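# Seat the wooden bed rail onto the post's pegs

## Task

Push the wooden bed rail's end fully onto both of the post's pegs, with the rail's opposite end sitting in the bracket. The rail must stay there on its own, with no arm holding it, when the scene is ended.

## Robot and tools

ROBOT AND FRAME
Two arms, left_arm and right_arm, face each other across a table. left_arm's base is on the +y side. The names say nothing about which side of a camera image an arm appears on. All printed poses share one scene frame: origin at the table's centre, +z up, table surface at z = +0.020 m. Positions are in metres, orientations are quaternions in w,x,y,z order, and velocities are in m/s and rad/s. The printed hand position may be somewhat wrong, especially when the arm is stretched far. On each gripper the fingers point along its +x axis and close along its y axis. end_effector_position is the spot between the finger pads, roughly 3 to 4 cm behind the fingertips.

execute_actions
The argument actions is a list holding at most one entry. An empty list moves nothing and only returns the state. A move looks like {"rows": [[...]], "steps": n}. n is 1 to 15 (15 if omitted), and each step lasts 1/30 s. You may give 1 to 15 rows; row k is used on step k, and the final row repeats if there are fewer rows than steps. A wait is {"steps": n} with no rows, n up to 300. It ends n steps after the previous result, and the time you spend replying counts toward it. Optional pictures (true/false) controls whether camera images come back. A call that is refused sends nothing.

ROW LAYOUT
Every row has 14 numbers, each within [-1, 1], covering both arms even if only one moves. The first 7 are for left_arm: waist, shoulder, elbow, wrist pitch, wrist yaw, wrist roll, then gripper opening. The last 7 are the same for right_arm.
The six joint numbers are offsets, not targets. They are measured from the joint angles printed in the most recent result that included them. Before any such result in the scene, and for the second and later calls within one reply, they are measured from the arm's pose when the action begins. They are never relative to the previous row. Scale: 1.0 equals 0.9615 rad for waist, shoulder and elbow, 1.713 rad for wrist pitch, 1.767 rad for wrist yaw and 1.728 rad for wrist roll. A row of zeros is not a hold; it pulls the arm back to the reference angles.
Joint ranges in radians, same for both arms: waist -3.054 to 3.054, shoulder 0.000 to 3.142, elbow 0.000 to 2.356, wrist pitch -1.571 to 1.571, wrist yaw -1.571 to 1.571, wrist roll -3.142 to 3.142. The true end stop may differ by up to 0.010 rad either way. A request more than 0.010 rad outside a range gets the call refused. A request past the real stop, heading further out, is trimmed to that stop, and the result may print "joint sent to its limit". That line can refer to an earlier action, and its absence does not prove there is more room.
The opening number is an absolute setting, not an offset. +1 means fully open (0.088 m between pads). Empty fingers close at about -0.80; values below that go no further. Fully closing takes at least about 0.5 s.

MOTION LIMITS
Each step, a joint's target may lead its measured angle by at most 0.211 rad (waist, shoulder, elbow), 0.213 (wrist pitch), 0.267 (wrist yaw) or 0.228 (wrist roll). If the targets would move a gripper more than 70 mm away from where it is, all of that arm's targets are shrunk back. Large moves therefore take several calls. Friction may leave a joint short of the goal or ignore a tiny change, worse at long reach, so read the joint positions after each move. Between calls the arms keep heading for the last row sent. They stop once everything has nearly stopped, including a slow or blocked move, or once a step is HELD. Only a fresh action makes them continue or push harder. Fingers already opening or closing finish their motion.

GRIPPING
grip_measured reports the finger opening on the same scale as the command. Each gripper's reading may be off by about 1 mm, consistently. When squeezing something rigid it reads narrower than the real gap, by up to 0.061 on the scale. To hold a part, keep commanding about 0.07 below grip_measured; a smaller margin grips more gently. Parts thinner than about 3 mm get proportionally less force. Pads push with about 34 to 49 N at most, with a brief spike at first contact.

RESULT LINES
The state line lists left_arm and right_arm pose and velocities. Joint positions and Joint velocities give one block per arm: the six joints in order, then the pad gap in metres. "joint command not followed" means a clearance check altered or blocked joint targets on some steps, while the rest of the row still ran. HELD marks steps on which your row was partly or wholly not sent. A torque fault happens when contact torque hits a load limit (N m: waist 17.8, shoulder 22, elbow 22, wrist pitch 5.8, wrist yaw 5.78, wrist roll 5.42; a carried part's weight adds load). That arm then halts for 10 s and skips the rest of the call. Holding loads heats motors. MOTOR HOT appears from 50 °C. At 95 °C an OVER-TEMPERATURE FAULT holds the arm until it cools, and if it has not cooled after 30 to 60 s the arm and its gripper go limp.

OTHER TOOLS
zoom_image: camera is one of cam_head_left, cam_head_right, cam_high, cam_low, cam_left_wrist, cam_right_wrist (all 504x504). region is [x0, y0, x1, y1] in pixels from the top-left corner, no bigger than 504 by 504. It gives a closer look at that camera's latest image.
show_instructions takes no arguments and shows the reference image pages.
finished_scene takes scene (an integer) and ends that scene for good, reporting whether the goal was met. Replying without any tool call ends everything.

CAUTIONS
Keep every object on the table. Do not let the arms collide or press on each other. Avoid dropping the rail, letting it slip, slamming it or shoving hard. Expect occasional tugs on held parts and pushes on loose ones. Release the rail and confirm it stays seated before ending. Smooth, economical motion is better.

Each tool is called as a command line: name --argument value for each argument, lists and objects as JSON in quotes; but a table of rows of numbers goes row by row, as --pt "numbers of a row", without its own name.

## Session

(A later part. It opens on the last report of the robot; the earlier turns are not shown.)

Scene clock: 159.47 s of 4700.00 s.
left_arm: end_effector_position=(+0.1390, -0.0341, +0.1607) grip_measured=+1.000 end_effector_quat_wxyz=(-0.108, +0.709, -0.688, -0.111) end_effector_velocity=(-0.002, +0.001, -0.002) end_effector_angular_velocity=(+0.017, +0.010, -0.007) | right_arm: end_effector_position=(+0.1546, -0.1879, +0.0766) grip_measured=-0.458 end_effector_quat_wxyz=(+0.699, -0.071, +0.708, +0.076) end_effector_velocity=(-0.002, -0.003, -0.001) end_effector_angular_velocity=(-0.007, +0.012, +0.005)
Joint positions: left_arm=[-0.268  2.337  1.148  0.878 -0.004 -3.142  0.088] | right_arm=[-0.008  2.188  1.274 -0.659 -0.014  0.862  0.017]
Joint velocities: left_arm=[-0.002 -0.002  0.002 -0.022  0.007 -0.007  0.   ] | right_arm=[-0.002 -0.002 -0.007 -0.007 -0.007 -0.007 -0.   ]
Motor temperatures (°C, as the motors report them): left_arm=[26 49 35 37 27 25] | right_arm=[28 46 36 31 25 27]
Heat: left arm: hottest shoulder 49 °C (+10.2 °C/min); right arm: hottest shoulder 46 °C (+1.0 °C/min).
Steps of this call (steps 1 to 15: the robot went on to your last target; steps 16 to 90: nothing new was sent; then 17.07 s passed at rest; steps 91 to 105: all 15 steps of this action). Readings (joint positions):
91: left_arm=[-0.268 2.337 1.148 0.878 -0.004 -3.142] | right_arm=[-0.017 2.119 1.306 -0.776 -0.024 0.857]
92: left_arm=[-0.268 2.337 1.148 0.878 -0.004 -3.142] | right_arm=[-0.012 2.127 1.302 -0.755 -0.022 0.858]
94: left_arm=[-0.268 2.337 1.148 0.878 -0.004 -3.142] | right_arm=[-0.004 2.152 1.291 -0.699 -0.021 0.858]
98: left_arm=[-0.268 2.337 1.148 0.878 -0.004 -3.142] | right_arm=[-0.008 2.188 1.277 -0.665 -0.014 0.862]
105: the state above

execute_actions --actions '[{"rows": [[0,-0.3,-0.05,-0.07,0,0,1,0,0,0,0,0,0,1],[0,-0.6,-0.1,-0.15,0,0,1,0,0,0,0,0,0,1],[0,-0.87,-0.154,-0.22,0,0,1,0,0,0,0,0,0,1],[0,-0.87,-0.154,-0.22,0,0,1,0,0,0,0,0,0,1],[0,-0.87,-0.154,-0.22,0,0,1,0,0,0,0,0,0,1],[0,-0.87,-0.154,-0.22,0,0,1,0,0,0,0,0,0,1],[0,-0.87,-0.154,-0.22,0,0,1,0,0,0,0,0,0,1],[0,-0.87,-0.154,-0.22,0,0,1,0,0,0,0,0,0,1],[0,-0.87,-0.154,-0.22,0,0,1,0.035,-0.024,-0.044,0.011,0,0.019,1],[0,-0.87,-0.154,-0.22,0,0,1,0.07,-0.048,-0.088,0.023,0,0.038,1],[0,-0.87,-0.154,-0.22,0,0,1,0.102,-0.072,-0.132,0.034,0,0.057,1]], "steps": 15}]' --pictures false

execute_actions --actions '[{"steps": 30}]'

Scene clock: 167.63 s of 4700.00 s.
left_arm: end_effector_position=(+0.1371, +0.0381, +0.3972) grip_measured=+1.000 end_effector_quat_wxyz=(-0.031, +0.717, -0.696, -0.032) end_effector_velocity=(-0.008, +0.213, +0.615) end_effector_angular_velocity=(-1.277, -0.025, -0.009) | right_arm: end_effector_position=(+0.1140, -0.1936, +0.0715) grip_measured=+0.990 end_effector_quat_wxyz=(+0.696, -0.080, +0.710, +0.075) end_effector_velocity=(-0.091, +0.004, -0.020) end_effector_angular_velocity=(+0.003, +0.005, +0.117)
Joint positions: left_arm=[-0.268  1.617  1.017  0.511 -0.004 -3.142  0.088] | right_arm=[ 0.087  2.143  1.168 -0.612 -0.014  0.944  0.088]
Joint velocities: left_arm=[-0.002 -1.36  -0.002 -0.081  0.007 -0.007  0.   ] | right_arm=[ 0.242 -0.042 -0.178  0.139 -0.007  0.125  0.014]
Motor temperatures (°C, as the motors report them): left_arm=[26 50 35 38 27 25] | right_arm=[28 46 35 31 25 27]
Heat: left arm: hottest shoulder 50 °C (+10.1 °C/min); right arm: hottest shoulder 46 °C (+0.0 °C/min). Fold the left arm in close to its base before you think long.
MOTOR HOT: a motor of the left arm reached 50 °C. Now the hottest motor of the left arm, joint 2 (shoulder), reports 50 °C. The temperature limit of the motors' drives, at which the controller stops that arm, is 95 °C. To cool a motor, set the load down, stop pushing, or move to a pose that needs little force.
Steps of this call (steps 1 to 15: the robot went on to your last target; steps 16 to 90: nothing new was sent; then 4.67 s passed at rest; steps 91 to 105: all 15 steps of this action). Readings (joint positions):
91: left_arm=[-0.268 2.306 1.140 0.839 -0.004 -3.142] | right_arm=[-0.008 2.188 1.274 -0.658 -0.014 0.862]
92: left_arm=[-0.268 2.267 1.115 0.771 -0.004 -3.142] | right_arm=[-0.007 2.188 1.274 -0.658 -0.013 0.862]
94: left_arm=[-0.268 2.158 1.056 0.646 -0.004 -3.142] | right_arm=[-0.007 2.188 1.274 -0.658 -0.013 0.862]
98: left_arm=[-0.268 1.950 1.017 0.540 -0.004 -3.142] | right_arm=[-0.007 2.188 1.274 -0.658 -0.013 0.862]
105: the state above

Scene clock: 168.63 s of 4700.00 s.
left_arm: end_effector_position=(+0.1365, +0.0608, +0.4473) grip_measured=+1.000 end_effector_quat_wxyz=(+0.006, +0.717, -0.697, +0.005) end_effector_velocity=(-0.000, +0.001, -0.007) end_effector_angular_velocity=(+0.026, +0.023, +0.005) | right_arm: end_effector_position=(+0.1119, -0.1937, +0.0724) grip_measured=+1.000 end_effector_quat_wxyz=(+0.697, -0.076, +0.709, +0.075) end_effector_velocity=(-0.003, -0.001, +0.000) end_effector_angular_velocity=(+0.002, +0.023, +0.005)
Joint positions: left_arm=[-0.268  1.495  1.01   0.501 -0.004 -3.142  0.088] | right_arm=[ 0.093  2.135  1.158 -0.603 -0.014  0.956  0.088]
Joint velocities: left_arm=[-0.002 -0.002 -0.007 -0.022 -0.007 -0.022  0.   ] | right_arm=[-0.002 -0.002 -0.002 -0.007 -0.022 -0.007  0.   ]
Motor temperatures (°C, as the motors report them): left_arm=[26 49 35 38 27 25] | right_arm=[28 46 35 31 25 27]
Heat: left arm: hottest shoulder 49 °C (+9.1 °C/min); right arm: hottest shoulder 46 °C (+0.0 °C/min). Fold the left arm in close to its base before you think long.
MOTOR HOT: still on. Now the hottest motor of the left arm, joint 2 (shoulder), reports 49 °C; a drive's own limit is 95 °C.
Steps of this call (steps 1 to 30: the robot went on to your last target). Readings (joint positions):
1: left_arm=[-0.268 1.579 1.017 0.511 -0.004 -3.142] | right_arm=[0.093 2.143 1.165 -0.609 -0.014 0.948]
2: left_arm=[-0.268 1.546 1.017 0.511 -0.004 -3.142] | right_arm=[0.094 2.141 1.162 -0.607 -0.014 0.950]
4: left_arm=[-0.268 1.504 1.017 0.512 -0.004 -3.142] | right_arm=[0.093 2.138 1.159 -0.605 -0.014 0.953]
8: left_arm=[-0.268 1.495 1.014 0.503 -0.004 -3.142] | right_arm=[0.093 2.135 1.158 -0.603 -0.014 0.955]
30: the state above
All arms were judged still, so your last target was given up. Only a new action makes them travel on or press farther. Fingers that are still opening or closing keep moving.

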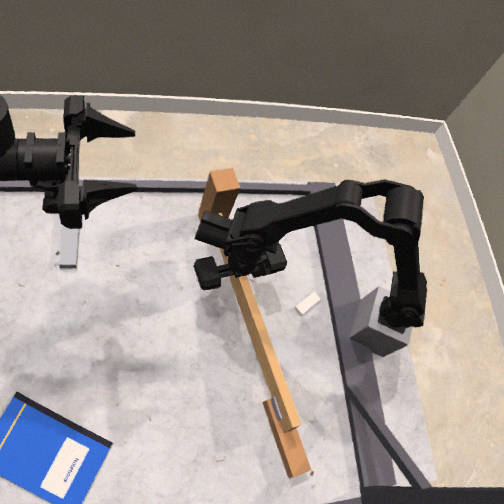

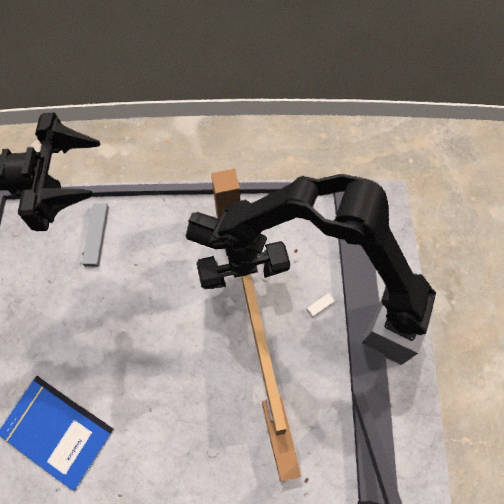

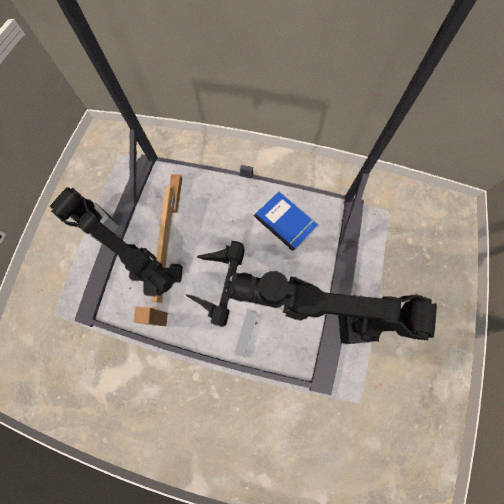

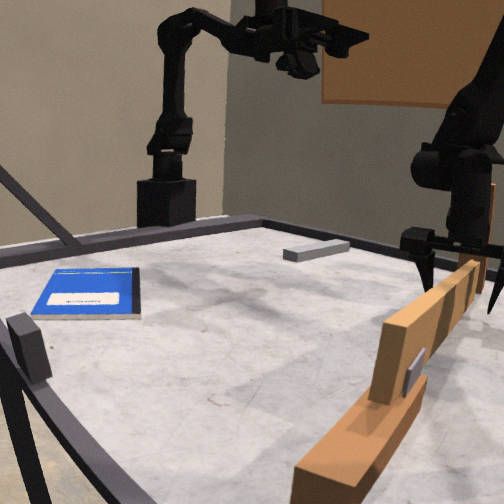

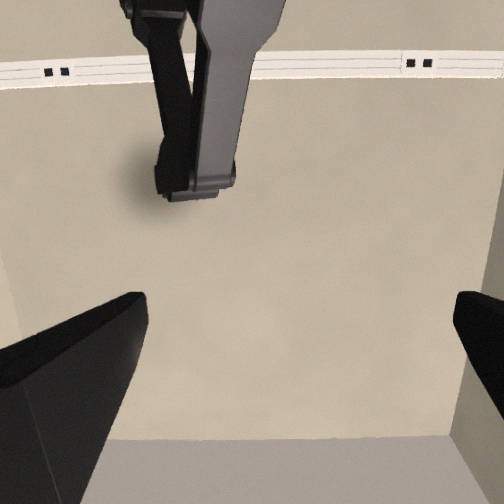

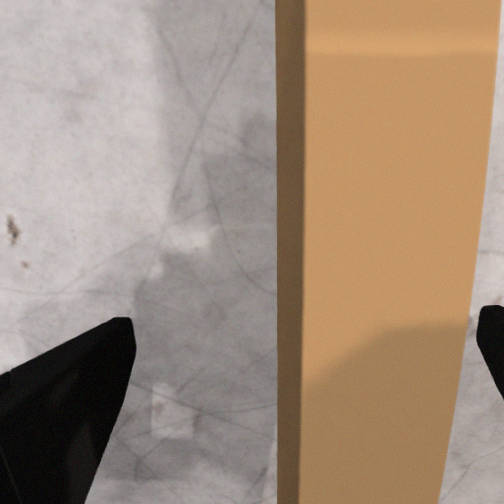

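execute_actions --actions '[{"rows": [[0,-0.416,0,0,0,0,1,0,-0.023,-0.043,0.011,0.008,0,1]], "steps": 15}]'

Scene clock: 172.33 s of 4700.00 s.
left_arm: end_effector_position=(+0.1334, +0.1803, +0.6110) grip_measured=+1.000 end_effector_quat_wxyz=(+0.152, +0.700, -0.680, +0.155) end_effector_velocity=(-0.002, -0.002, -0.003) end_effector_angular_velocity=(+0.012, +0.004, -0.012) | right_arm: end_effector_position=(+0.1105, -0.2012, +0.0687) grip_measured=+1.000 end_effector_quat_wxyz=(+0.699, -0.081, +0.707, +0.071) end_effector_velocity=(+0.000, +0.001, +0.000) end_effector_angular_velocity=(+0.010, +0.004, -0.010)
Joint positions: left_arm=[-0.268  1.087  1.017  0.508 -0.004 -3.142  0.088] | right_arm=[ 0.093  2.128  1.126 -0.587 -0.003  0.956  0.088]
Joint velocities: left_arm=[-0.002  0.002 -0.002 -0.007  0.007 -0.007  0.   ] | right_arm=[-0.002 -0.002 -0.002  0.007 -0.007  0.007  0.   ]
Motor temperatures (°C, as the motors report them): left_arm=[26 49 35 38 27 25] | right_arm=[28 47 35 31 25 27]
Heat: left arm: hottest shoulder 49 °C (+8.1 °C/min); right arm: hottest shoulder 47 °C (+1.0 °C/min). Fold the left arm in close to its base before you think long.
MOTOR HOT: still on. Now the hottest motor of the left arm, joint 2 (shoulder), reports 49 °C; a drive's own limit is 95 °C.
Steps of this call (steps 1 to 90: nothing new was sent; then 0.20 s passed at rest; steps 91 to 105: all 15 steps of this action). Readings (joint positions):
91: left_arm=[-0.268 1.475 1.009 0.497 -0.004 -3.142] | right_arm=[0.093 2.133 1.151 -0.595 -0.013 0.956]
92: left_arm=[-0.268 1.454 1.004 0.489 -0.004 -3.142] | right_arm=[0.093 2.130 1.144 -0.593 -0.010 0.956]
94: left_arm=[-0.268 1.392 1.002 0.492 -0.004 -3.142] | right_arm=[0.093 2.128 1.134 -0.592 -0.006 0.956]
98: left_arm=[-0.268 1.222 1.002 0.499 -0.004 -3.142] | right_arm=[0.093 2.128 1.127 -0.588 -0.004 0.956]
105: the state above

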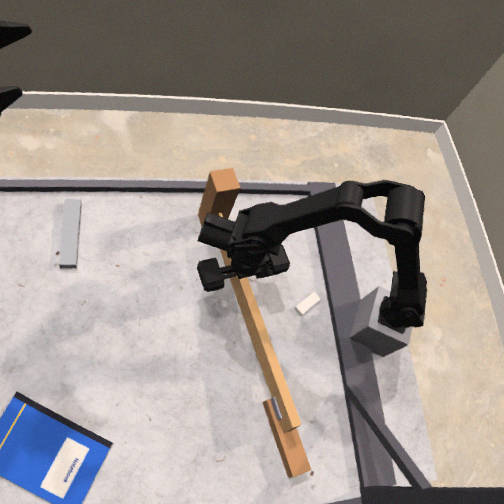

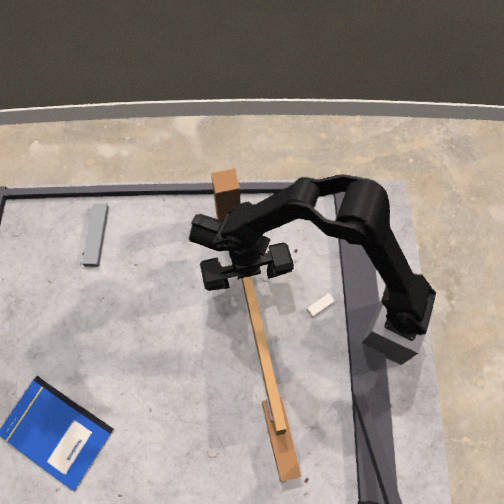

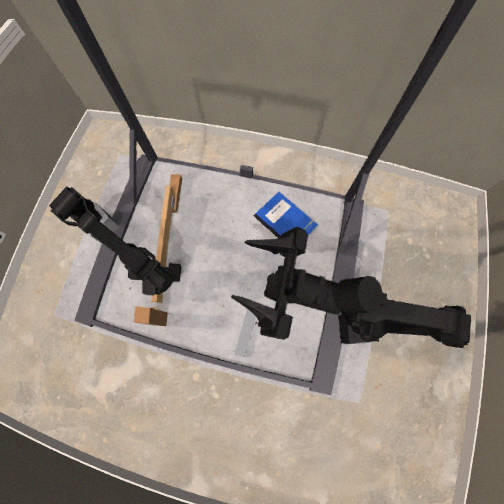

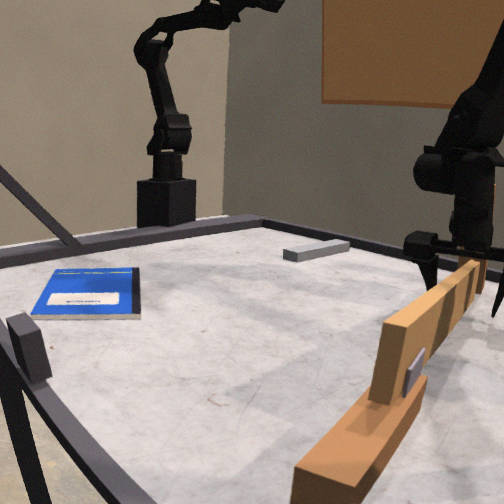

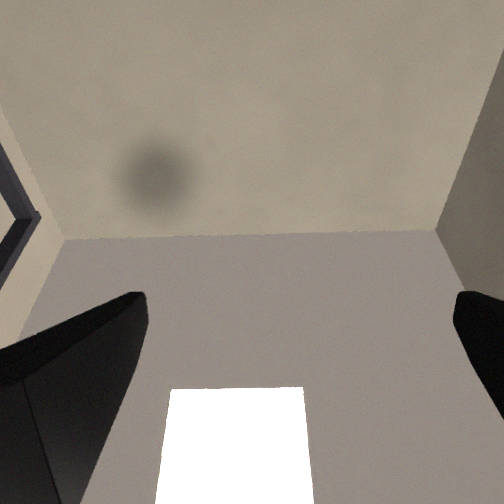

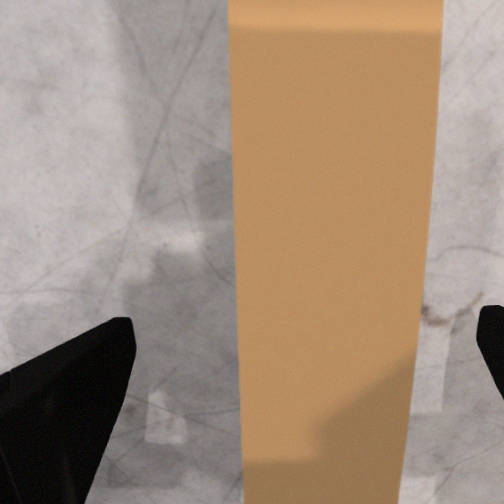

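execute_actions --actions '[{"rows": [[0,0,0,0,0,0,1,0,0,0,0,0,0,-0.8],[0,0,0,0,0,0,1,0,0,0,0,0,0,-0.8],[0,0,0,0,0,0,1,0,0,0,0,0,0,-0.8],[0,0,0,0,0,0,1,0,0,0,0,0,0,-0.8],[0,0,0,0,0,0,1,0,0,0,0,0,0,-0.8],[0,0,0,0,0,0,1,0,0,0,0,0,0,-0.8],[0,0,0,0,0,0,1,0,0,0,0,0,0,-0.8],[0,0,0,0,0,0,1,0,0,0,0,0,0,-0.8],[0,0,0,0,0,0,1,0,0,0,0,0,0,-0.8],[0,0,0,0,0,0,1,0,0,0,0,0,0,-0.8],[0,0,0,0,0,0,1,0,-0.026,0.014,-0.023,0,0,-0.8],[0,0,0,0,0,0,1,0,-0.052,0.028,-0.045,0,0,-0.8],[0,0,0,0,0,0,1,0,-0.078,0.042,-0.068,0,0,-0.8]], "steps": 15}]' --pictures false

Scene clock: 180.00 s of 4700.00 s.
left_arm: end_effector_position=(+0.1335, +0.1785, +0.6089) grip_measured=+1.000 end_effector_quat_wxyz=(+0.150, +0.701, -0.681, +0.153) end_effector_velocity=(-0.002, -0.002, -0.003) end_effector_angular_velocity=(+0.012, +0.004, -0.012) | right_arm: end_effector_position=(+0.1103, -0.2004, +0.0843) grip_measured=-0.436 end_effector_quat_wxyz=(+0.697, -0.080, +0.710, +0.064) end_effector_velocity=(+0.002, +0.003, +0.154) end_effector_angular_velocity=(+0.013, -0.013, +0.025)
Joint positions: left_arm=[-0.268  1.091  1.017  0.505 -0.004 -3.142  0.088] | right_arm=[ 0.093  2.097  1.155 -0.658 -0.005  0.968  0.018]
Joint velocities: left_arm=[-0.002  0.002 -0.002 -0.007  0.007 -0.007  0.   ] | right_arm=[ 0.002 -0.383  0.154 -0.52   0.007 -0.022 -0.042]
Motor temperatures (°C, as the motors report them): left_arm=[26 46 36 38 27 25] | right_arm=[28 48 34 31 25 27]
Heat: left arm: hottest shoulder 46 °C (+4.0 °C/min); right arm: hottest shoulder 48 °C (+2.0 °C/min).
MOTOR HOT: cleared. Now the hottest motor of the left arm, joint 2 (shoulder), reports 46 °C.
Steps of this call (steps 1 to 15: the robot went on to your last target; steps 16 to 90: nothing new was sent; then 4.17 s passed at rest; steps 91 to 105: all 15 steps of this action). Readings (joint positions):
91: left_arm=[-0.268 1.091 1.017 0.501 -0.004 -3.142] | right_arm=[0.093 2.128 1.126 -0.587 -0.003 0.956]
92: left_arm=[-0.268 1.091 1.017 0.502 -0.004 -3.142] | right_arm=[0.093 2.128 1.126 -0.587 -0.003 0.956]
94: left_arm=[-0.268 1.091 1.017 0.504 -0.004 -3.142] | right_arm=[0.093 2.128 1.126 -0.587 -0.003 0.956]
98: left_arm=[-0.268 1.091 1.017 0.505 -0.004 -3.142] | right_arm=[0.093 2.128 1.126 -0.587 -0.003 0.956]
105: the state above

execute_actions --actions '[{"rows": [[0,1.0,0.136,0.218,0,0,1,0,-0.078,0.042,-0.068,0,0,-0.8]], "steps": 15}]' --pictures false

Scene clock: 183.63 s of 4700.00 s.
left_arm: end_effector_position=(+0.1378, +0.0122, +0.4733) grip_measured=+1.000 end_effector_quat_wxyz=(+0.095, +0.711, -0.690, +0.097) end_effector_velocity=(+0.006, -0.254, -0.536) end_effector_angular_velocity=(+1.062, +0.036, +0.003) | right_arm: end_effector_position=(+0.1104, -0.2004, +0.1087) grip_measured=-0.458 end_effector_quat_wxyz=(+0.696, -0.078, +0.711, +0.058) end_effector_velocity=(-0.002, -0.004, -0.001) end_effector_angular_velocity=(-0.008, +0.012, +0.019)
Joint positions: left_arm=[-0.268  1.741  1.147  0.867 -0.004 -3.142  0.088] | right_arm=[ 0.093  2.044  1.191 -0.753 -0.005  0.977  0.017]
Joint velocities: left_arm=[-0.002  1.111 -0.002  0.051 -0.007 -0.007  0.   ] | right_arm=[-0.002 -0.002 -0.007 -0.007 -0.007 -0.022 -0.   ]
Motor temperatures (°C, as the motors report them): left_arm=[26 45 36 38 27 25] | right_arm=[28 49 34 31 25 27]
Heat: left arm: hottest shoulder 45 °C (+3.0 °C/min); right arm: hottest shoulder 49 °C (+3.0 °C/min).
From where the robot then was, a joint's target lay farther than a number of 1.0 reaches, so one or more steps of this call were cut to that.
Steps of this call (steps 1 to 30: the robot went on to your last target; steps 31 to 90: nothing new was sent; then 0.13 s passed at rest; steps 91 to 105: all 15 steps of this action). Readings (joint positions):
91: left_arm=[-0.268 1.128 1.035 0.561 -0.004 -3.142] | right_arm=[0.093 2.068 1.169 -0.699 -0.002 0.971]
92: left_arm=[-0.268 1.179 1.071 0.640 -0.004 -3.142] | right_arm=[0.093 2.066 1.177 -0.715 -0.002 0.973]
94: left_arm=[-0.268 1.289 1.130 0.764 -0.004 -3.142] | right_arm=[0.093 2.053 1.186 -0.739 -0.003 0.975]
98: left_arm=[-0.268 1.463 1.147 0.834 -0.004 -3.142] | right_arm=[0.093 2.044 1.190 -0.751 -0.005 0.977]
105: the state above

execute_actions --actions '[{"rows": [[0,0.62,0,0,0,0,1,0,0.034,-0.017,0.027,0,0,-0.8]], "steps": 15}]' --pictures false

execute_actions --actions '[{"steps": 12}]'

Scene clock: 186.77 s of 4700.00 s.
left_arm: end_effector_position=(+0.1390, -0.0337, +0.1637) grip_measured=+1.000 end_effector_quat_wxyz=(-0.109, +0.709, -0.688, -0.112) end_effector_velocity=(+0.000, -0.010, +0.031) end_effector_angular_velocity=(-0.144, +0.001, +0.007) | right_arm: end_effector_position=(+0.1115, -0.1968, +0.0997) grip_measured=-0.458 end_effector_quat_wxyz=(+0.699, -0.074, +0.709, +0.062) end_effector_velocity=(-0.003, -0.002, -0.001) end_effector_angular_velocity=(-0.003, +0.025, +0.004)
Joint positions: left_arm=[-0.268  2.325  1.146  0.866 -0.004 -3.142  0.088] | right_arm=[ 0.094  2.066  1.183 -0.708 -0.005  0.98   0.017]
Joint velocities: left_arm=[-0.002 -0.002  0.002  0.139 -0.007 -0.007  0.   ] | right_arm=[-0.002  0.002 -0.002 -0.007 -0.022 -0.007 -0.   ]
Motor temperatures (°C, as the motors report them): left_arm=[26 46 36 38 27 25] | right_arm=[28 50 33 31 25 27]
Heat: left arm: hottest shoulder 46 °C (+4.1 °C/min); right arm: hottest shoulder 50 °C (+3.0 °C/min). Fold the right arm in close to its base before you think long.
MOTOR HOT: a motor of the right arm reached 50 °C. Now the hottest motor of the right arm, joint 2 (shoulder), reports 50 °C. The temperature limit of the motors' drives, at which the controller stops that arm, is 95 °C. To cool a motor, set the load down, stop pushing, or move to a pose that needs little force.
Steps of this call (steps 1 to 30: the robot went on to your last target; steps 31 to 79: nothing new was sent; steps 80 to 94: all 15 steps of this action). Readings (joint positions):
80: left_arm=[-0.268 2.059 1.147 0.883 -0.004 -3.142] | right_arm=[0.093 2.046 1.191 -0.748 -0.005 0.979]
81: left_arm=[-0.268 2.078 1.155 0.888 -0.004 -3.142] | right_arm=[0.094 2.048 1.189 -0.739 -0.005 0.980]
83: left_arm=[-0.268 2.129 1.160 0.885 -0.004 -3.142] | right_arm=[0.094 2.057 1.188 -0.720 -0.005 0.980]
87: left_arm=[-0.268 2.259 1.159 0.871 -0.004 -3.142] | right_arm=[0.094 2.066 1.184 -0.710 -0.005 0.980]
94: the state above

Scene clock: 187.17 s of 4700.00 s.
left_arm: end_effector_position=(+0.1390, -0.0339, +0.1642) grip_measured=+1.000 end_effector_quat_wxyz=(-0.108, +0.709, -0.688, -0.111) end_effector_velocity=(-0.000, -0.000, +0.001) end_effector_angular_velocity=(+0.003, -0.009, +0.002) | right_arm: end_effector_position=(+0.1116, -0.1967, +0.0997) grip_measured=-0.458 end_effector_quat_wxyz=(+0.699, -0.073, +0.709, +0.062) end_effector_velocity=(-0.000, -0.000, +0.001) end_effector_angular_velocity=(+0.001, +0.008, +0.019)
Joint positions: left_arm=[-0.268  2.325  1.147  0.867 -0.004 -3.142  0.088] | right_arm=[ 0.094  2.066  1.183 -0.708 -0.005  0.98   0.017]
Joint velocities: left_arm=[-0.002 -0.002  0.002 -0.007 -0.007  0.007  0.   ] | right_arm=[-0.002 -0.002  0.002 -0.007 -0.007 -0.022 -0.   ]
Motor temperatures (°C, as the motors report them): left_arm=[26 46 36 38 27 25] | right_arm=[28 49 33 31 25 27]
Heat: left arm: hottest shoulder 46 °C (+4.0 °C/min); right arm: hottest shoulder 49 °C (+2.0 °C/min). Fold the right arm in close to its base before you think long.
MOTOR HOT: still on. Now the hottest motor of the right arm, joint 2 (shoulder), reports 49 °C; a drive's own limit is 95 °C.
Steps of this call (steps 1 to 12: the robot went on to your last target). Readings (joint positions):
1: left_arm=[-0.268 2.325 1.146 0.869 -0.004 -3.142] | right_arm=[0.094 2.066 1.183 -0.708 -0.005 0.980]
2: left_arm=[-0.268 2.325 1.147 0.869 -0.004 -3.142] | right_arm=[0.094 2.066 1.183 -0.708 -0.005 0.980]
4: left_arm=[-0.268 2.325 1.147 0.868 -0.004 -3.142] | right_arm=[0.094 2.066 1.183 -0.708 -0.005 0.980]
8: left_arm=[-0.268 2.325 1.147 0.867 -0.004 -3.142] | right_arm=[0.094 2.066 1.183 -0.708 -0.005 0.980]
12: the state above

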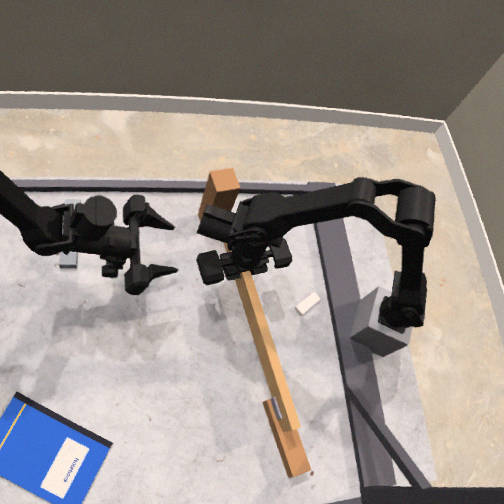

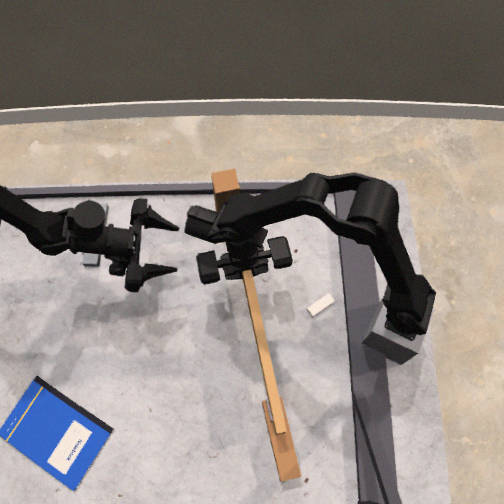

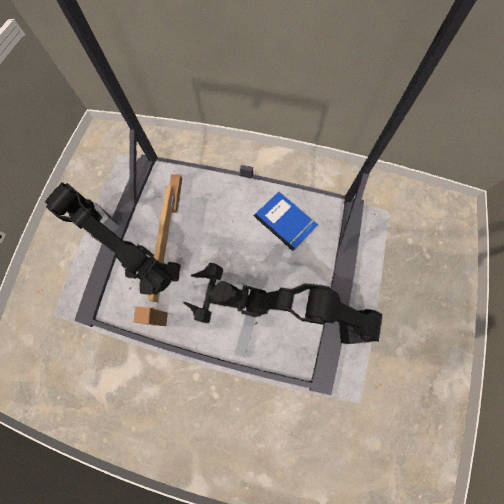

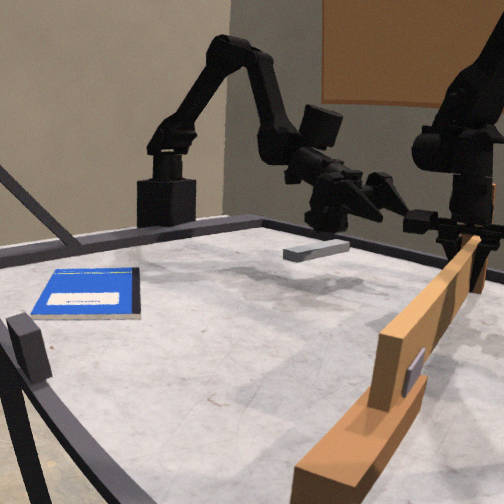

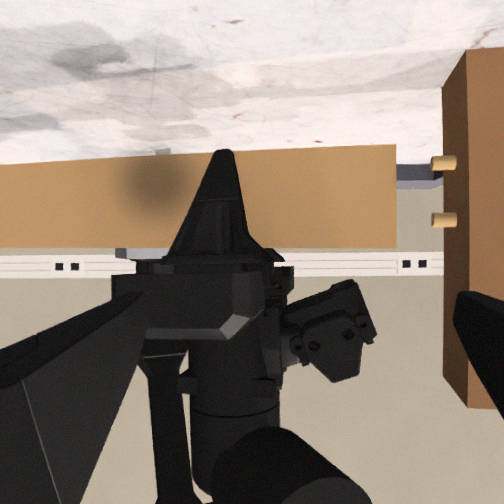

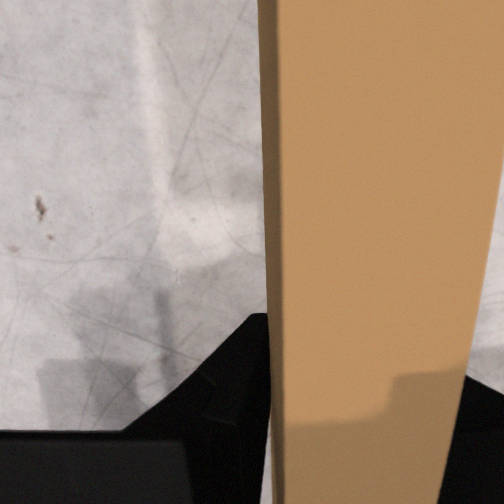

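execute_actions --actions '[{"rows": [[0,0,0,0,0,0,1,-0.02,0.019,0.03,-0.003,0,-0.011,-0.8],[0,0,0,0,0,0,1,-0.041,0.038,0.06,-0.007,0,-0.023,-0.8]], "steps": 15}]'

Scene clock: 192.17 s of 4700.00 s.
left_arm: end_effector_position=(+0.1390, -0.0339, +0.1642) grip_measured=+1.000 end_effector_quat_wxyz=(-0.108, +0.709, -0.688, -0.111) end_effector_velocity=(-0.000, +0.001, -0.001) end_effector_angular_velocity=(+0.007, +0.005, +0.007) | right_arm: end_effector_position=(+0.1260, -0.1936, +0.0987) grip_measured=-0.458 end_effector_quat_wxyz=(+0.698, -0.071, +0.710, +0.063) end_effector_velocity=(-0.000, -0.006, +0.000) end_effector_angular_velocity=(-0.023, +0.003, +0.005)
Joint positions: left_arm=[-0.268  2.325  1.147  0.867 -0.004 -3.142  0.088] | right_arm=[ 0.057  2.094  1.223 -0.718 -0.01   0.945  0.017]
Joint velocities: left_arm=[-0.002 -0.002 -0.002 -0.007 -0.007 -0.007  0.   ] | right_arm=[-0.002 -0.002 -0.002 -0.022  0.007 -0.007 -0.   ]
Motor temperatures (°C, as the motors report them): left_arm=[26 46 36 38 27 25] | right_arm=[27 49 33 31 25 26]
Heat: left arm: hottest shoulder 46 °C (+3.0 °C/min); right arm: hottest shoulder 49 °C (+2.0 °C/min). Fold the right arm in close to its base before you think long.
MOTOR HOT: still on. Now the hottest motor of the right arm, joint 2 (shoulder), reports 49 °C; a drive's own limit is 95 °C.
Steps of this call (steps 1 to 15: the robot went on to your last target; steps 16 to 90: nothing new was sent; then 1.50 s passed at rest; steps 91 to 105: all 15 steps of this action). Readings (joint positions):
91: left_arm=[-0.268 2.325 1.147 0.867 -0.004 -3.142] | right_arm=[0.093 2.068 1.184 -0.708 -0.006 0.979]
92: left_arm=[-0.268 2.325 1.147 0.867 -0.004 -3.142] | right_arm=[0.088 2.074 1.192 -0.714 -0.009 0.971]
94: left_arm=[-0.268 2.325 1.147 0.867 -0.004 -3.142] | right_arm=[0.075 2.086 1.208 -0.715 -0.010 0.958]
98: left_arm=[-0.268 2.325 1.147 0.867 -0.004 -3.142] | right_arm=[0.058 2.093 1.220 -0.718 -0.010 0.947]
105: the state above

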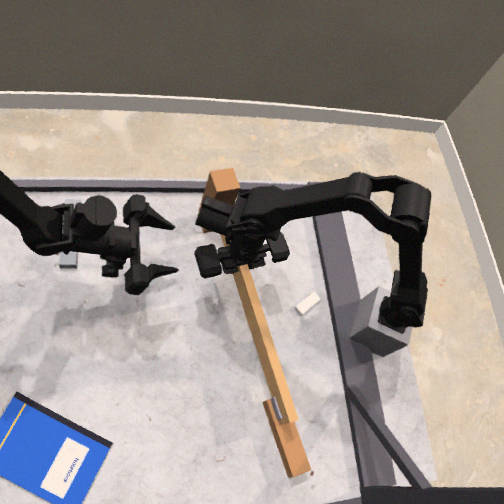

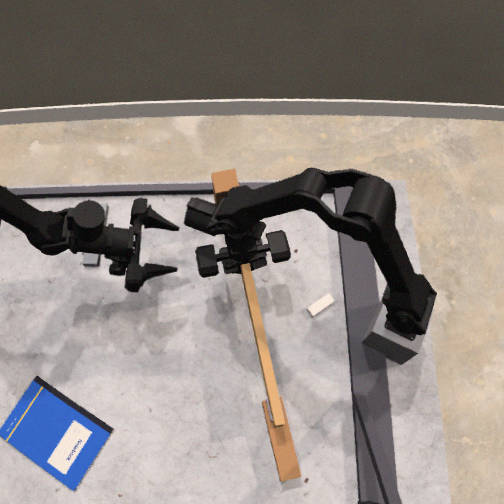

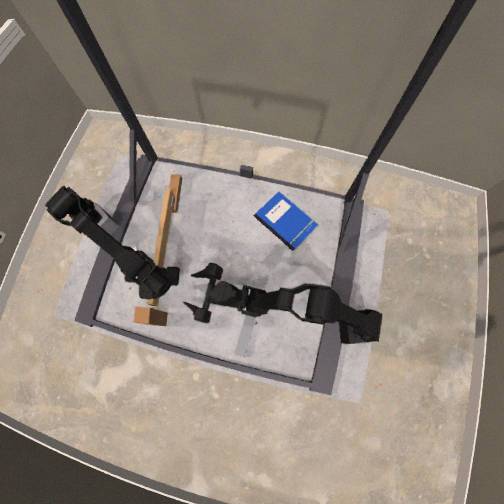

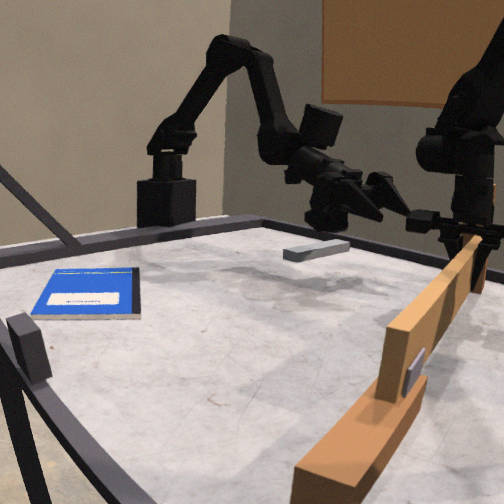

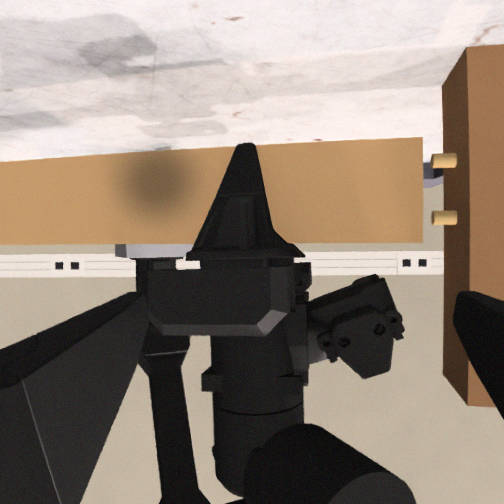

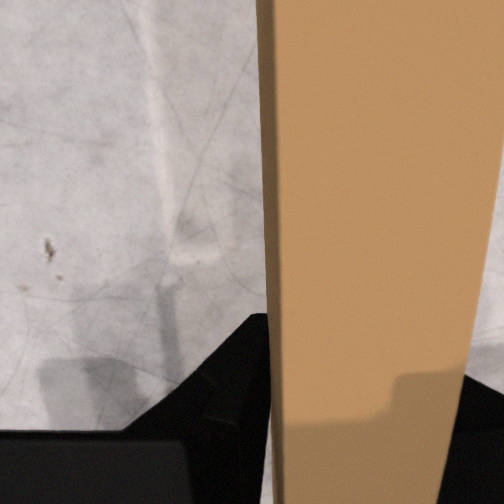

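Let me zoom in to measure.

zoom_image --camera "cam_left_wrist" --region '[380, 120, 480, 260]'

Region (380, 120, 480, 260) of cam_left_wrist's 504x504 image, scaled by 3.600, with more detail than that image has; it fills the left 360 columns of this view, and the rest is white.

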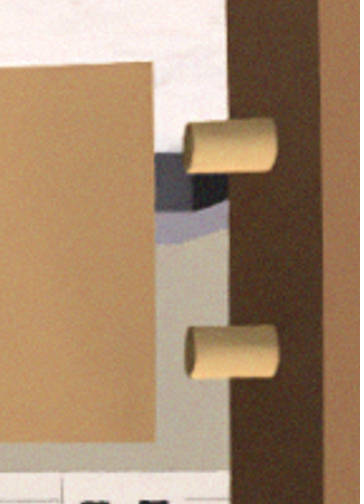

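execute_actions --actions '[{"rows": [[0,0,0,0,0,0,1,-0.012,0.008,0.016,-0.003,0,-0.007,-0.8],[0,0,0,0,0,0,1,-0.024,0.016,0.033,-0.007,0,-0.013,-0.8]], "steps": 15}]' --pictures false

Scene clock: 199.33 s of 4700.00 s.
left_arm: end_effector_position=(+0.1390, -0.0339, +0.1642) grip_measured=+1.000 end_effector_quat_wxyz=(-0.108, +0.709, -0.688, -0.111) end_effector_velocity=(-0.000, +0.001, -0.002) end_effector_angular_velocity=(+0.017, +0.005, +0.007) | right_arm: end_effector_position=(+0.1314, -0.1940, +0.0992) grip_measured=-0.458 end_effector_quat_wxyz=(+0.696, -0.070, +0.712, +0.063) end_effector_velocity=(+0.003, +0.002, +0.001) end_effector_angular_velocity=(+0.014, +0.001, -0.015)
Joint positions: left_arm=[-0.268  2.325  1.147  0.867 -0.004 -3.142  0.088] | right_arm=[ 0.041  2.101  1.237 -0.728 -0.014  0.931  0.017]
Joint velocities: left_arm=[-0.002 -0.002  0.002 -0.022 -0.007 -0.007  0.   ] | right_arm=[-0.007 -0.002  0.002  0.007 -0.007  0.007 -0.   ]
Motor temperatures (°C, as the motors report them): left_arm=[26 47 36 39 27 25] | right_arm=[27 48 34 31 25 26]
Heat: left arm: hottest shoulder 47 °C (+2.0 °C/min); right arm: hottest shoulder 48 °C (+2.0 °C/min). Fold the right arm in close to its base before you think long.
MOTOR HOT: still on. Now the hottest motor of the right arm, joint 2 (shoulder), reports 48 °C; a drive's own limit is 95 °C.
Steps of this call (steps 1 to 15: the robot went on to your last target; steps 16 to 90: nothing new was sent; then 3.67 s passed at rest; steps 91 to 105: all 15 steps of this action). Readings (joint positions):
91: left_arm=[-0.268 2.325 1.147 0.867 -0.004 -3.142] | right_arm=[0.057 2.094 1.223 -0.719 -0.010 0.944]
92: left_arm=[-0.268 2.325 1.147 0.867 -0.004 -3.142] | right_arm=[0.055 2.095 1.226 -0.723 -0.011 0.940]
94: left_arm=[-0.268 2.325 1.147 0.867 -0.004 -3.142] | right_arm=[0.048 2.098 1.232 -0.725 -0.011 0.935]
98: left_arm=[-0.268 2.325 1.147 0.867 -0.004 -3.142] | right_arm=[0.041 2.100 1.236 -0.728 -0.014 0.931]
105: the state above

execute_actions --actions '[]'

Scene clock: 200.13 s of 4700.00 s.
left_arm: end_effector_position=(+0.1390, -0.0339, +0.1642) grip_measured=+1.000 end_effector_quat_wxyz=(-0.108, +0.709, -0.688, -0.111) end_effector_velocity=(-0.000, +0.000, -0.002) end_effector_angular_velocity=(+0.007, +0.005, +0.007) | right_arm: end_effector_position=(+0.1314, -0.1940, +0.0992) grip_measured=-0.458 end_effector_quat_wxyz=(+0.696, -0.071, +0.712, +0.063) end_effector_velocity=(-0.000, -0.005, +0.002) end_effector_angular_velocity=(-0.018, +0.001, +0.020)
Joint positions: left_arm=[-0.268  2.325  1.147  0.867 -0.004 -3.142  0.088] | right_arm=[ 0.041  2.101  1.237 -0.728 -0.014  0.93   0.017]
Joint velocities: left_arm=[-0.002  0.002  0.002 -0.007 -0.007 -0.007  0.   ] | right_arm=[-0.002 -0.007 -0.002 -0.022  0.007 -0.022  0.   ]
Motor temperatures (°C, as the motors report them): left_arm=[26 48 36 39 27 25] | right_arm=[27 48 34 31 25 26]
Heat: left arm: hottest shoulder 48 °C (+3.0 °C/min); right arm: hottest shoulder 48 °C (+2.0 °C/min). Fold the right arm in close to its base before you think long.
MOTOR HOT: still on. Now the hottest motor of the right arm, joint 2 (shoulder), reports 48 °C; a drive's own limit is 95 °C.
Steps of this call (steps 1 to 15: the robot went on to your last target; steps 16 to 24: nothing new was sent). Readings (joint positions):
1: left_arm=[-0.268 2.325 1.147 0.867 -0.004 -3.142] | right_arm=[0.041 2.101 1.237 -0.728 -0.014 0.930]
2: left_arm=[-0.268 2.325 1.147 0.867 -0.004 -3.142] | right_arm=[0.041 2.101 1.237 -0.728 -0.014 0.930]
4: left_arm=[-0.268 2.325 1.147 0.867 -0.004 -3.142] | right_arm=[0.041 2.101 1.237 -0.728 -0.014 0.930]
8: left_arm=[-0.268 2.325 1.147 0.867 -0.004 -3.142] | right_arm=[0.041 2.101 1.237 -0.728 -0.014 0.930]
24: the state above
All arms were judged still, so your last target was given up. Only a new action makes them travel on or press farther. Fingers that are still opening or closing keep moving.

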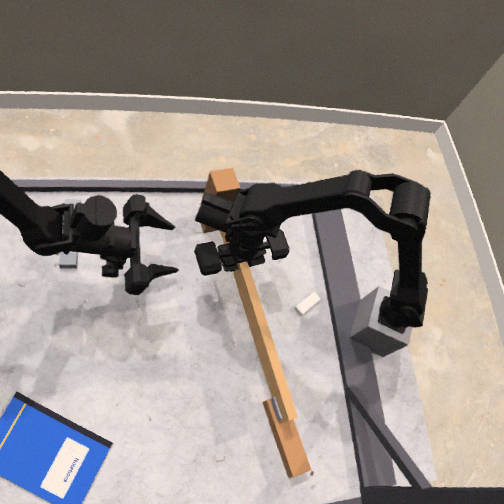

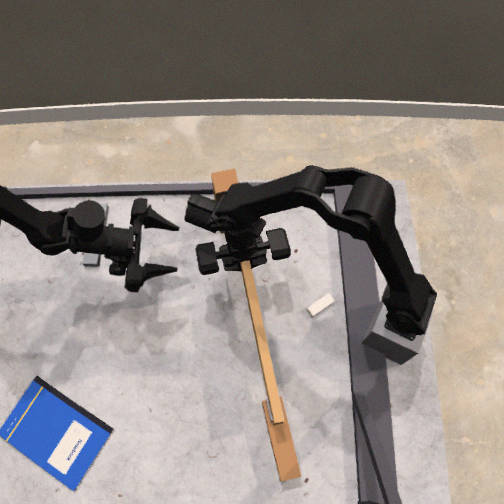

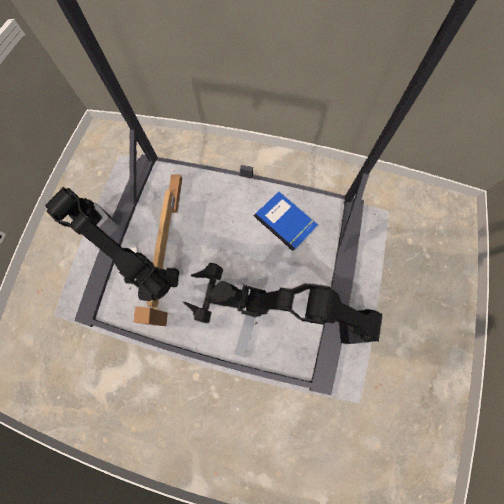

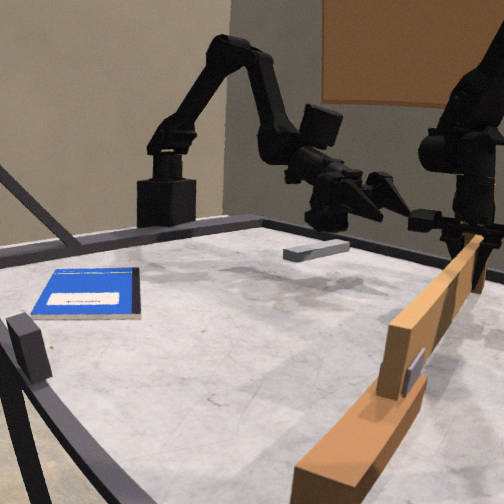

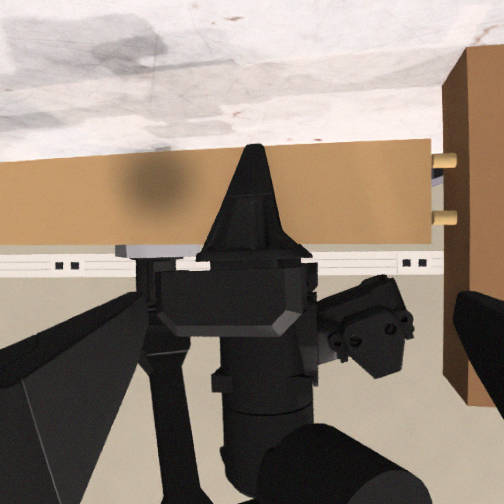

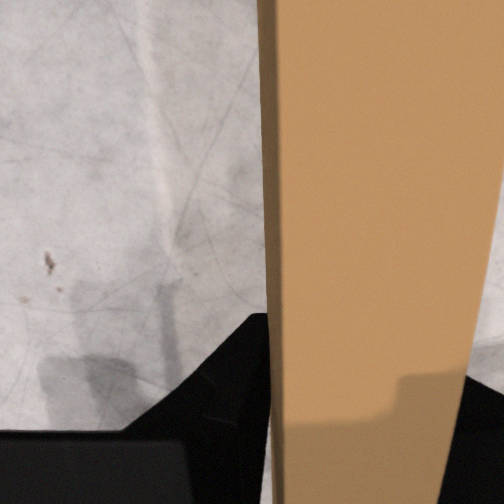

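execute_actions --actions '[{"rows": [[0,0,0,0,0,0,1,0,0.005,0.014,-0.003,0,0,-0.8],[0,0,0,0,0,0,1,0,0.01,0.028,-0.005,0,0,-0.8]], "steps": 15}]' --pictures false

Scene clock: 212.50 s of 4700.00 s.
left_arm: end_effector_position=(+0.1390, -0.0339, +0.1642) grip_measured=+1.000 end_effector_quat_wxyz=(-0.108, +0.709, -0.688, -0.111) end_effector_velocity=(+0.002, +0.003, -0.007) end_effector_angular_velocity=(+0.036, +0.015, +0.025) | right_arm: end_effector_position=(+0.1316, -0.1937, +0.0995) grip_measured=-0.458 end_effector_quat_wxyz=(+0.695, -0.072, +0.713, +0.062) end_effector_velocity=(+0.000, +0.001, +0.000) end_effector_angular_velocity=(+0.010, +0.003, -0.010)
Joint positions: left_arm=[-0.268  2.325  1.147  0.867 -0.004 -3.142  0.088] | right_arm=[ 0.041  2.104  1.243 -0.736 -0.014  0.93   0.017]
Joint velocities: left_arm=[-0.002 -0.002 -0.002 -0.037 -0.022 -0.022  0.   ] | right_arm=[-0.002 -0.002 -0.002  0.007 -0.007  0.007 -0.   ]
Motor temperatures (°C, as the motors report them): left_arm=[26 50 36 39 27 25] | right_arm=[27 48 34 31 25 26]
Heat: left arm: hottest shoulder 50 °C (+3.0 °C/min); right arm: hottest shoulder 48 °C (+2.0 °C/min). Fold the left arm in close to its base before you think long. Fold the right arm in close to its base before you think long.
MOTOR HOT: a motor of the left arm reached 50 °C. Now the hottest motor of the left arm, joint 2 (shoulder), reports 50 °C. The temperature limit of the motors' drives, at which the controller stops that arm, is 95 °C. To cool a motor, set the load down, stop pushing, or move to a pose that needs little force.
MOTOR HOT: still on. Now the hottest motor of the right arm, joint 2 (shoulder), reports 48 °C; a drive's own limit is 95 °C.
Steps of this call (steps 1 to 90: nothing new was sent; then 8.87 s passed at rest; steps 91 to 105: all 15 steps of this action). Readings (joint positions):
91: left_arm=[-0.268 2.325 1.147 0.867 -0.004 -3.142] | right_arm=[0.041 2.101 1.237 -0.729 -0.014 0.930]
92: left_arm=[-0.268 2.325 1.147 0.867 -0.004 -3.142] | right_arm=[0.041 2.101 1.239 -0.731 -0.014 0.930]
94: left_arm=[-0.268 2.325 1.147 0.867 -0.004 -3.142] | right_arm=[0.041 2.103 1.241 -0.733 -0.014 0.930]
98: left_arm=[-0.268 2.325 1.147 0.867 -0.004 -3.142] | right_arm=[0.041 2.103 1.243 -0.735 -0.014 0.930]
105: the state above

execute_actions --actions '[{"rows": [[0,-1,0,0,0,0,1,0.008,0,0,0,0.006,0.004,-0.8],[0,-1,0,0,0,0,1,0.012,0,0,0,0.008,0.006,-0.8],[0,-1,0,0,0,0,1,0.012,0,0,0,0.008,0.006,-0.8],[0,-1,0,0,0,0,1,0.016,0.005,0.015,-0.003,0.008,0.008,-0.8],[0,-1,0,0,0,0,1,0.02,0.01,0.03,-0.005,0.008,0.011,-0.8]], "steps": 15}]' --pictures false

Scene clock: 216.70 s of 4700.00 s.
left_arm: end_effector_position=(+0.1383, -0.0101, +0.4136) grip_measured=+1.000 end_effector_quat_wxyz=(+0.053, +0.715, -0.695, +0.054) end_effector_velocity=(-0.000, +0.182, +0.541) end_effector_angular_velocity=(-1.048, -0.014, +0.033) | right_arm: end_effector_position=(+0.1298, -0.1891, +0.1021) grip_measured=-0.458 end_effector_quat_wxyz=(+0.700, -0.074, +0.707, +0.063) end_effector_velocity=(-0.002, -0.004, +0.002) end_effector_angular_velocity=(-0.012, +0.014, +0.005)
Joint positions: left_arm=[-0.268  1.853  1.141  0.864 -0.004 -3.142  0.088] | right_arm=[ 0.057  2.104  1.256 -0.741 -0.001  0.941  0.017]
Joint velocities: left_arm=[-0.002 -1.057 -0.002 -0.007 -0.037 -0.007  0.   ] | right_arm=[-0.002 -0.007 -0.002 -0.022 -0.007 -0.007  0.   ]
Motor temperatures (°C, as the motors report them): left_arm=[26 50 36 39 27 25] | right_arm=[27 48 34 31 25 26]
Heat: left arm: hottest shoulder 50 °C (+2.0 °C/min); right arm: hottest shoulder 48 °C (+2.0 °C/min). Fold the left arm in close to its base before you think long. Fold the right arm in close to its base before you think long.
MOTOR HOT: still on. Now the hottest motor of the left arm, joint 2 (shoulder), reports 50 °C; a drive's own limit is 95 °C.
MOTOR HOT: still on. Now the hottest motor of the right arm, joint 2 (shoulder), reports 48 °C; a drive's own limit is 95 °C.
From where the robot then was, a joint's target lay farther than a number of 1.0 reaches, so one or more steps of this call were cut to that.
Steps of this call (steps 1 to 15: the robot went on to your last target; steps 16 to 90: nothing new was sent; then 0.70 s passed at rest; steps 91 to 105: all 15 steps of this action). Readings (joint positions):
91: left_arm=[-0.268 2.309 1.146 0.862 -0.004 -3.142] | right_arm=[0.042 2.104 1.243 -0.736 -0.013 0.931]
92: left_arm=[-0.268 2.292 1.142 0.857 -0.004 -3.142] | right_arm=[0.043 2.104 1.243 -0.736 -0.011 0.933]
94: left_arm=[-0.268 2.243 1.141 0.857 -0.004 -3.142] | right_arm=[0.047 2.104 1.243 -0.736 -0.006 0.936]
98: left_arm=[-0.268 2.103 1.141 0.863 -0.004 -3.142] | right_arm=[0.054 2.104 1.253 -0.740 -0.003 0.940]
105: the state above

execute_actions --actions '[{"rows": [[0,0,0,0,0,0,1,0,0.026,0,0.006,0,0,-0.8]], "steps": 12}]' --pictures false

Scene clock: 219.57 s of 4700.00 s.
left_arm: end_effector_position=(+0.1377, +0.0158, +0.4881) grip_measured=+1.000 end_effector_quat_wxyz=(+0.106, +0.709, -0.689, +0.108) end_effector_velocity=(+0.003, -0.235, -0.474) end_effector_angular_velocity=(+0.969, +0.020, +0.002) | right_arm: end_effector_position=(+0.1296, -0.1896, +0.0971) grip_measured=-0.458 end_effector_quat_wxyz=(+0.699, -0.076, +0.709, +0.061) end_effector_velocity=(-0.001, -0.002, +0.000) end_effector_angular_velocity=(-0.003, +0.010, +0.005)
Joint positions: left_arm=[-0.268  1.725  1.161  0.869 -0.004 -3.142  0.088] | right_arm=[ 0.057  2.119  1.256 -0.735 -0.001  0.941  0.017]
Joint velocities: left_arm=[-0.007  0.96  -0.017  0.007 -0.007  0.007  0.   ] | right_arm=[-0.002 -0.002 -0.002 -0.007 -0.007 -0.007  0.   ]
Motor temperatures (°C, as the motors report them): left_arm=[26 50 36 39 27 25] | right_arm=[27 48 34 31 25 26]
Heat: left arm: hottest shoulder 50 °C (+1.0 °C/min); right arm: hottest shoulder 48 °C (+2.0 °C/min). Fold the left arm in close to its base before you think long. Fold the right arm in close to its base before you think long.
MOTOR HOT: still on. Now the hottest motor of the left arm, joint 2 (shoulder), reports 50 °C; a drive's own limit is 95 °C.
MOTOR HOT: still on. Now the hottest motor of the right arm, joint 2 (shoulder), reports 48 °C; a drive's own limit is 95 °C.
Steps of this call (steps 1 to 30: the robot went on to your last target; steps 31 to 74: nothing new was sent; steps 75 to 86: all 12 steps of this action). Readings (joint positions):
75: left_arm=[-0.268 1.378 1.153 0.874 -0.004 -3.142] | right_arm=[0.057 2.106 1.256 -0.742 -0.001 0.941]
76: left_arm=[-0.268 1.398 1.159 0.880 -0.004 -3.142] | right_arm=[0.057 2.108 1.256 -0.739 -0.001 0.941]
78: left_arm=[-0.268 1.450 1.162 0.878 -0.004 -3.142] | right_arm=[0.057 2.114 1.256 -0.736 -0.001 0.941]
82: left_arm=[-0.268 1.591 1.162 0.870 -0.004 -3.142] | right_arm=[0.057 2.119 1.256 -0.735 -0.001 0.941]
86: the state above

execute_actions --actions '[{"rows": [[0,-0.55,0,0,0,0,1,0,-0.018,0,-0.004,0,0,-0.8]], "steps": 15}]' --pictures false

Scene clock: 223.37 s of 4700.00 s.
left_arm: end_effector_position=(+0.1349, +0.1229, +0.6292) grip_measured=+1.000 end_effector_quat_wxyz=(+0.215, +0.683, -0.663, +0.220) end_effector_velocity=(-0.012, +0.410, +0.403) end_effector_angular_velocity=(-1.062, -0.017, -0.006) | right_arm: end_effector_position=(+0.1293, -0.1902, +0.0971) grip_measured=-0.458 end_effector_quat_wxyz=(+0.698, -0.077, +0.709, +0.060) end_effector_velocity=(-0.002, -0.005, +0.000) end_effector_angular_velocity=(-0.017, +0.016, +0.005)
Joint positions: left_arm=[-0.268  1.386  1.146  0.865 -0.004 -3.142  0.088] | right_arm=[ 0.057  2.119  1.256 -0.738 -0.001  0.941  0.017]
Joint velocities: left_arm=[-0.007 -1.057 -0.002  0.007 -0.007 -0.007  0.   ] | right_arm=[-0.002 -0.002 -0.002 -0.022 -0.007 -0.007 -0.   ]
Motor temperatures (°C, as the motors report them): left_arm=[26 49 36 39 27 25] | right_arm=[27 48 34 31 25 26]
Heat: left arm: hottest shoulder 49 °C (+0.0 °C/min); right arm: hottest shoulder 48 °C (+2.0 °C/min). Fold the left arm in close to its base before you think long.
MOTOR HOT: still on. Now the hottest motor of the left arm, joint 2 (shoulder), reports 49 °C; a drive's own limit is 95 °C.
MOTOR HOT: cleared. Now the hottest motor of the right arm, joint 2 (shoulder), reports 48 °C.
Steps of this call (steps 1 to 30: the robot went on to your last target; steps 31 to 90: nothing new was sent; then 0.30 s passed at rest; steps 91 to 105: all 15 steps of this action). Readings (joint positions):
91: left_arm=[-0.268 1.828 1.143 0.861 -0.004 -3.142] | right_arm=[0.057 2.119 1.256 -0.735 -0.001 0.941]
92: left_arm=[-0.268 1.814 1.142 0.855 -0.004 -3.142] | right_arm=[0.057 2.119 1.256 -0.735 -0.001 0.941]
94: left_arm=[-0.268 1.769 1.142 0.856 -0.004 -3.142] | right_arm=[0.057 2.119 1.256 -0.736 -0.001 0.941]
98: left_arm=[-0.268 1.634 1.144 0.863 -0.004 -3.142] | right_arm=[0.057 2.119 1.256 -0.738 -0.001 0.941]
105: the state above


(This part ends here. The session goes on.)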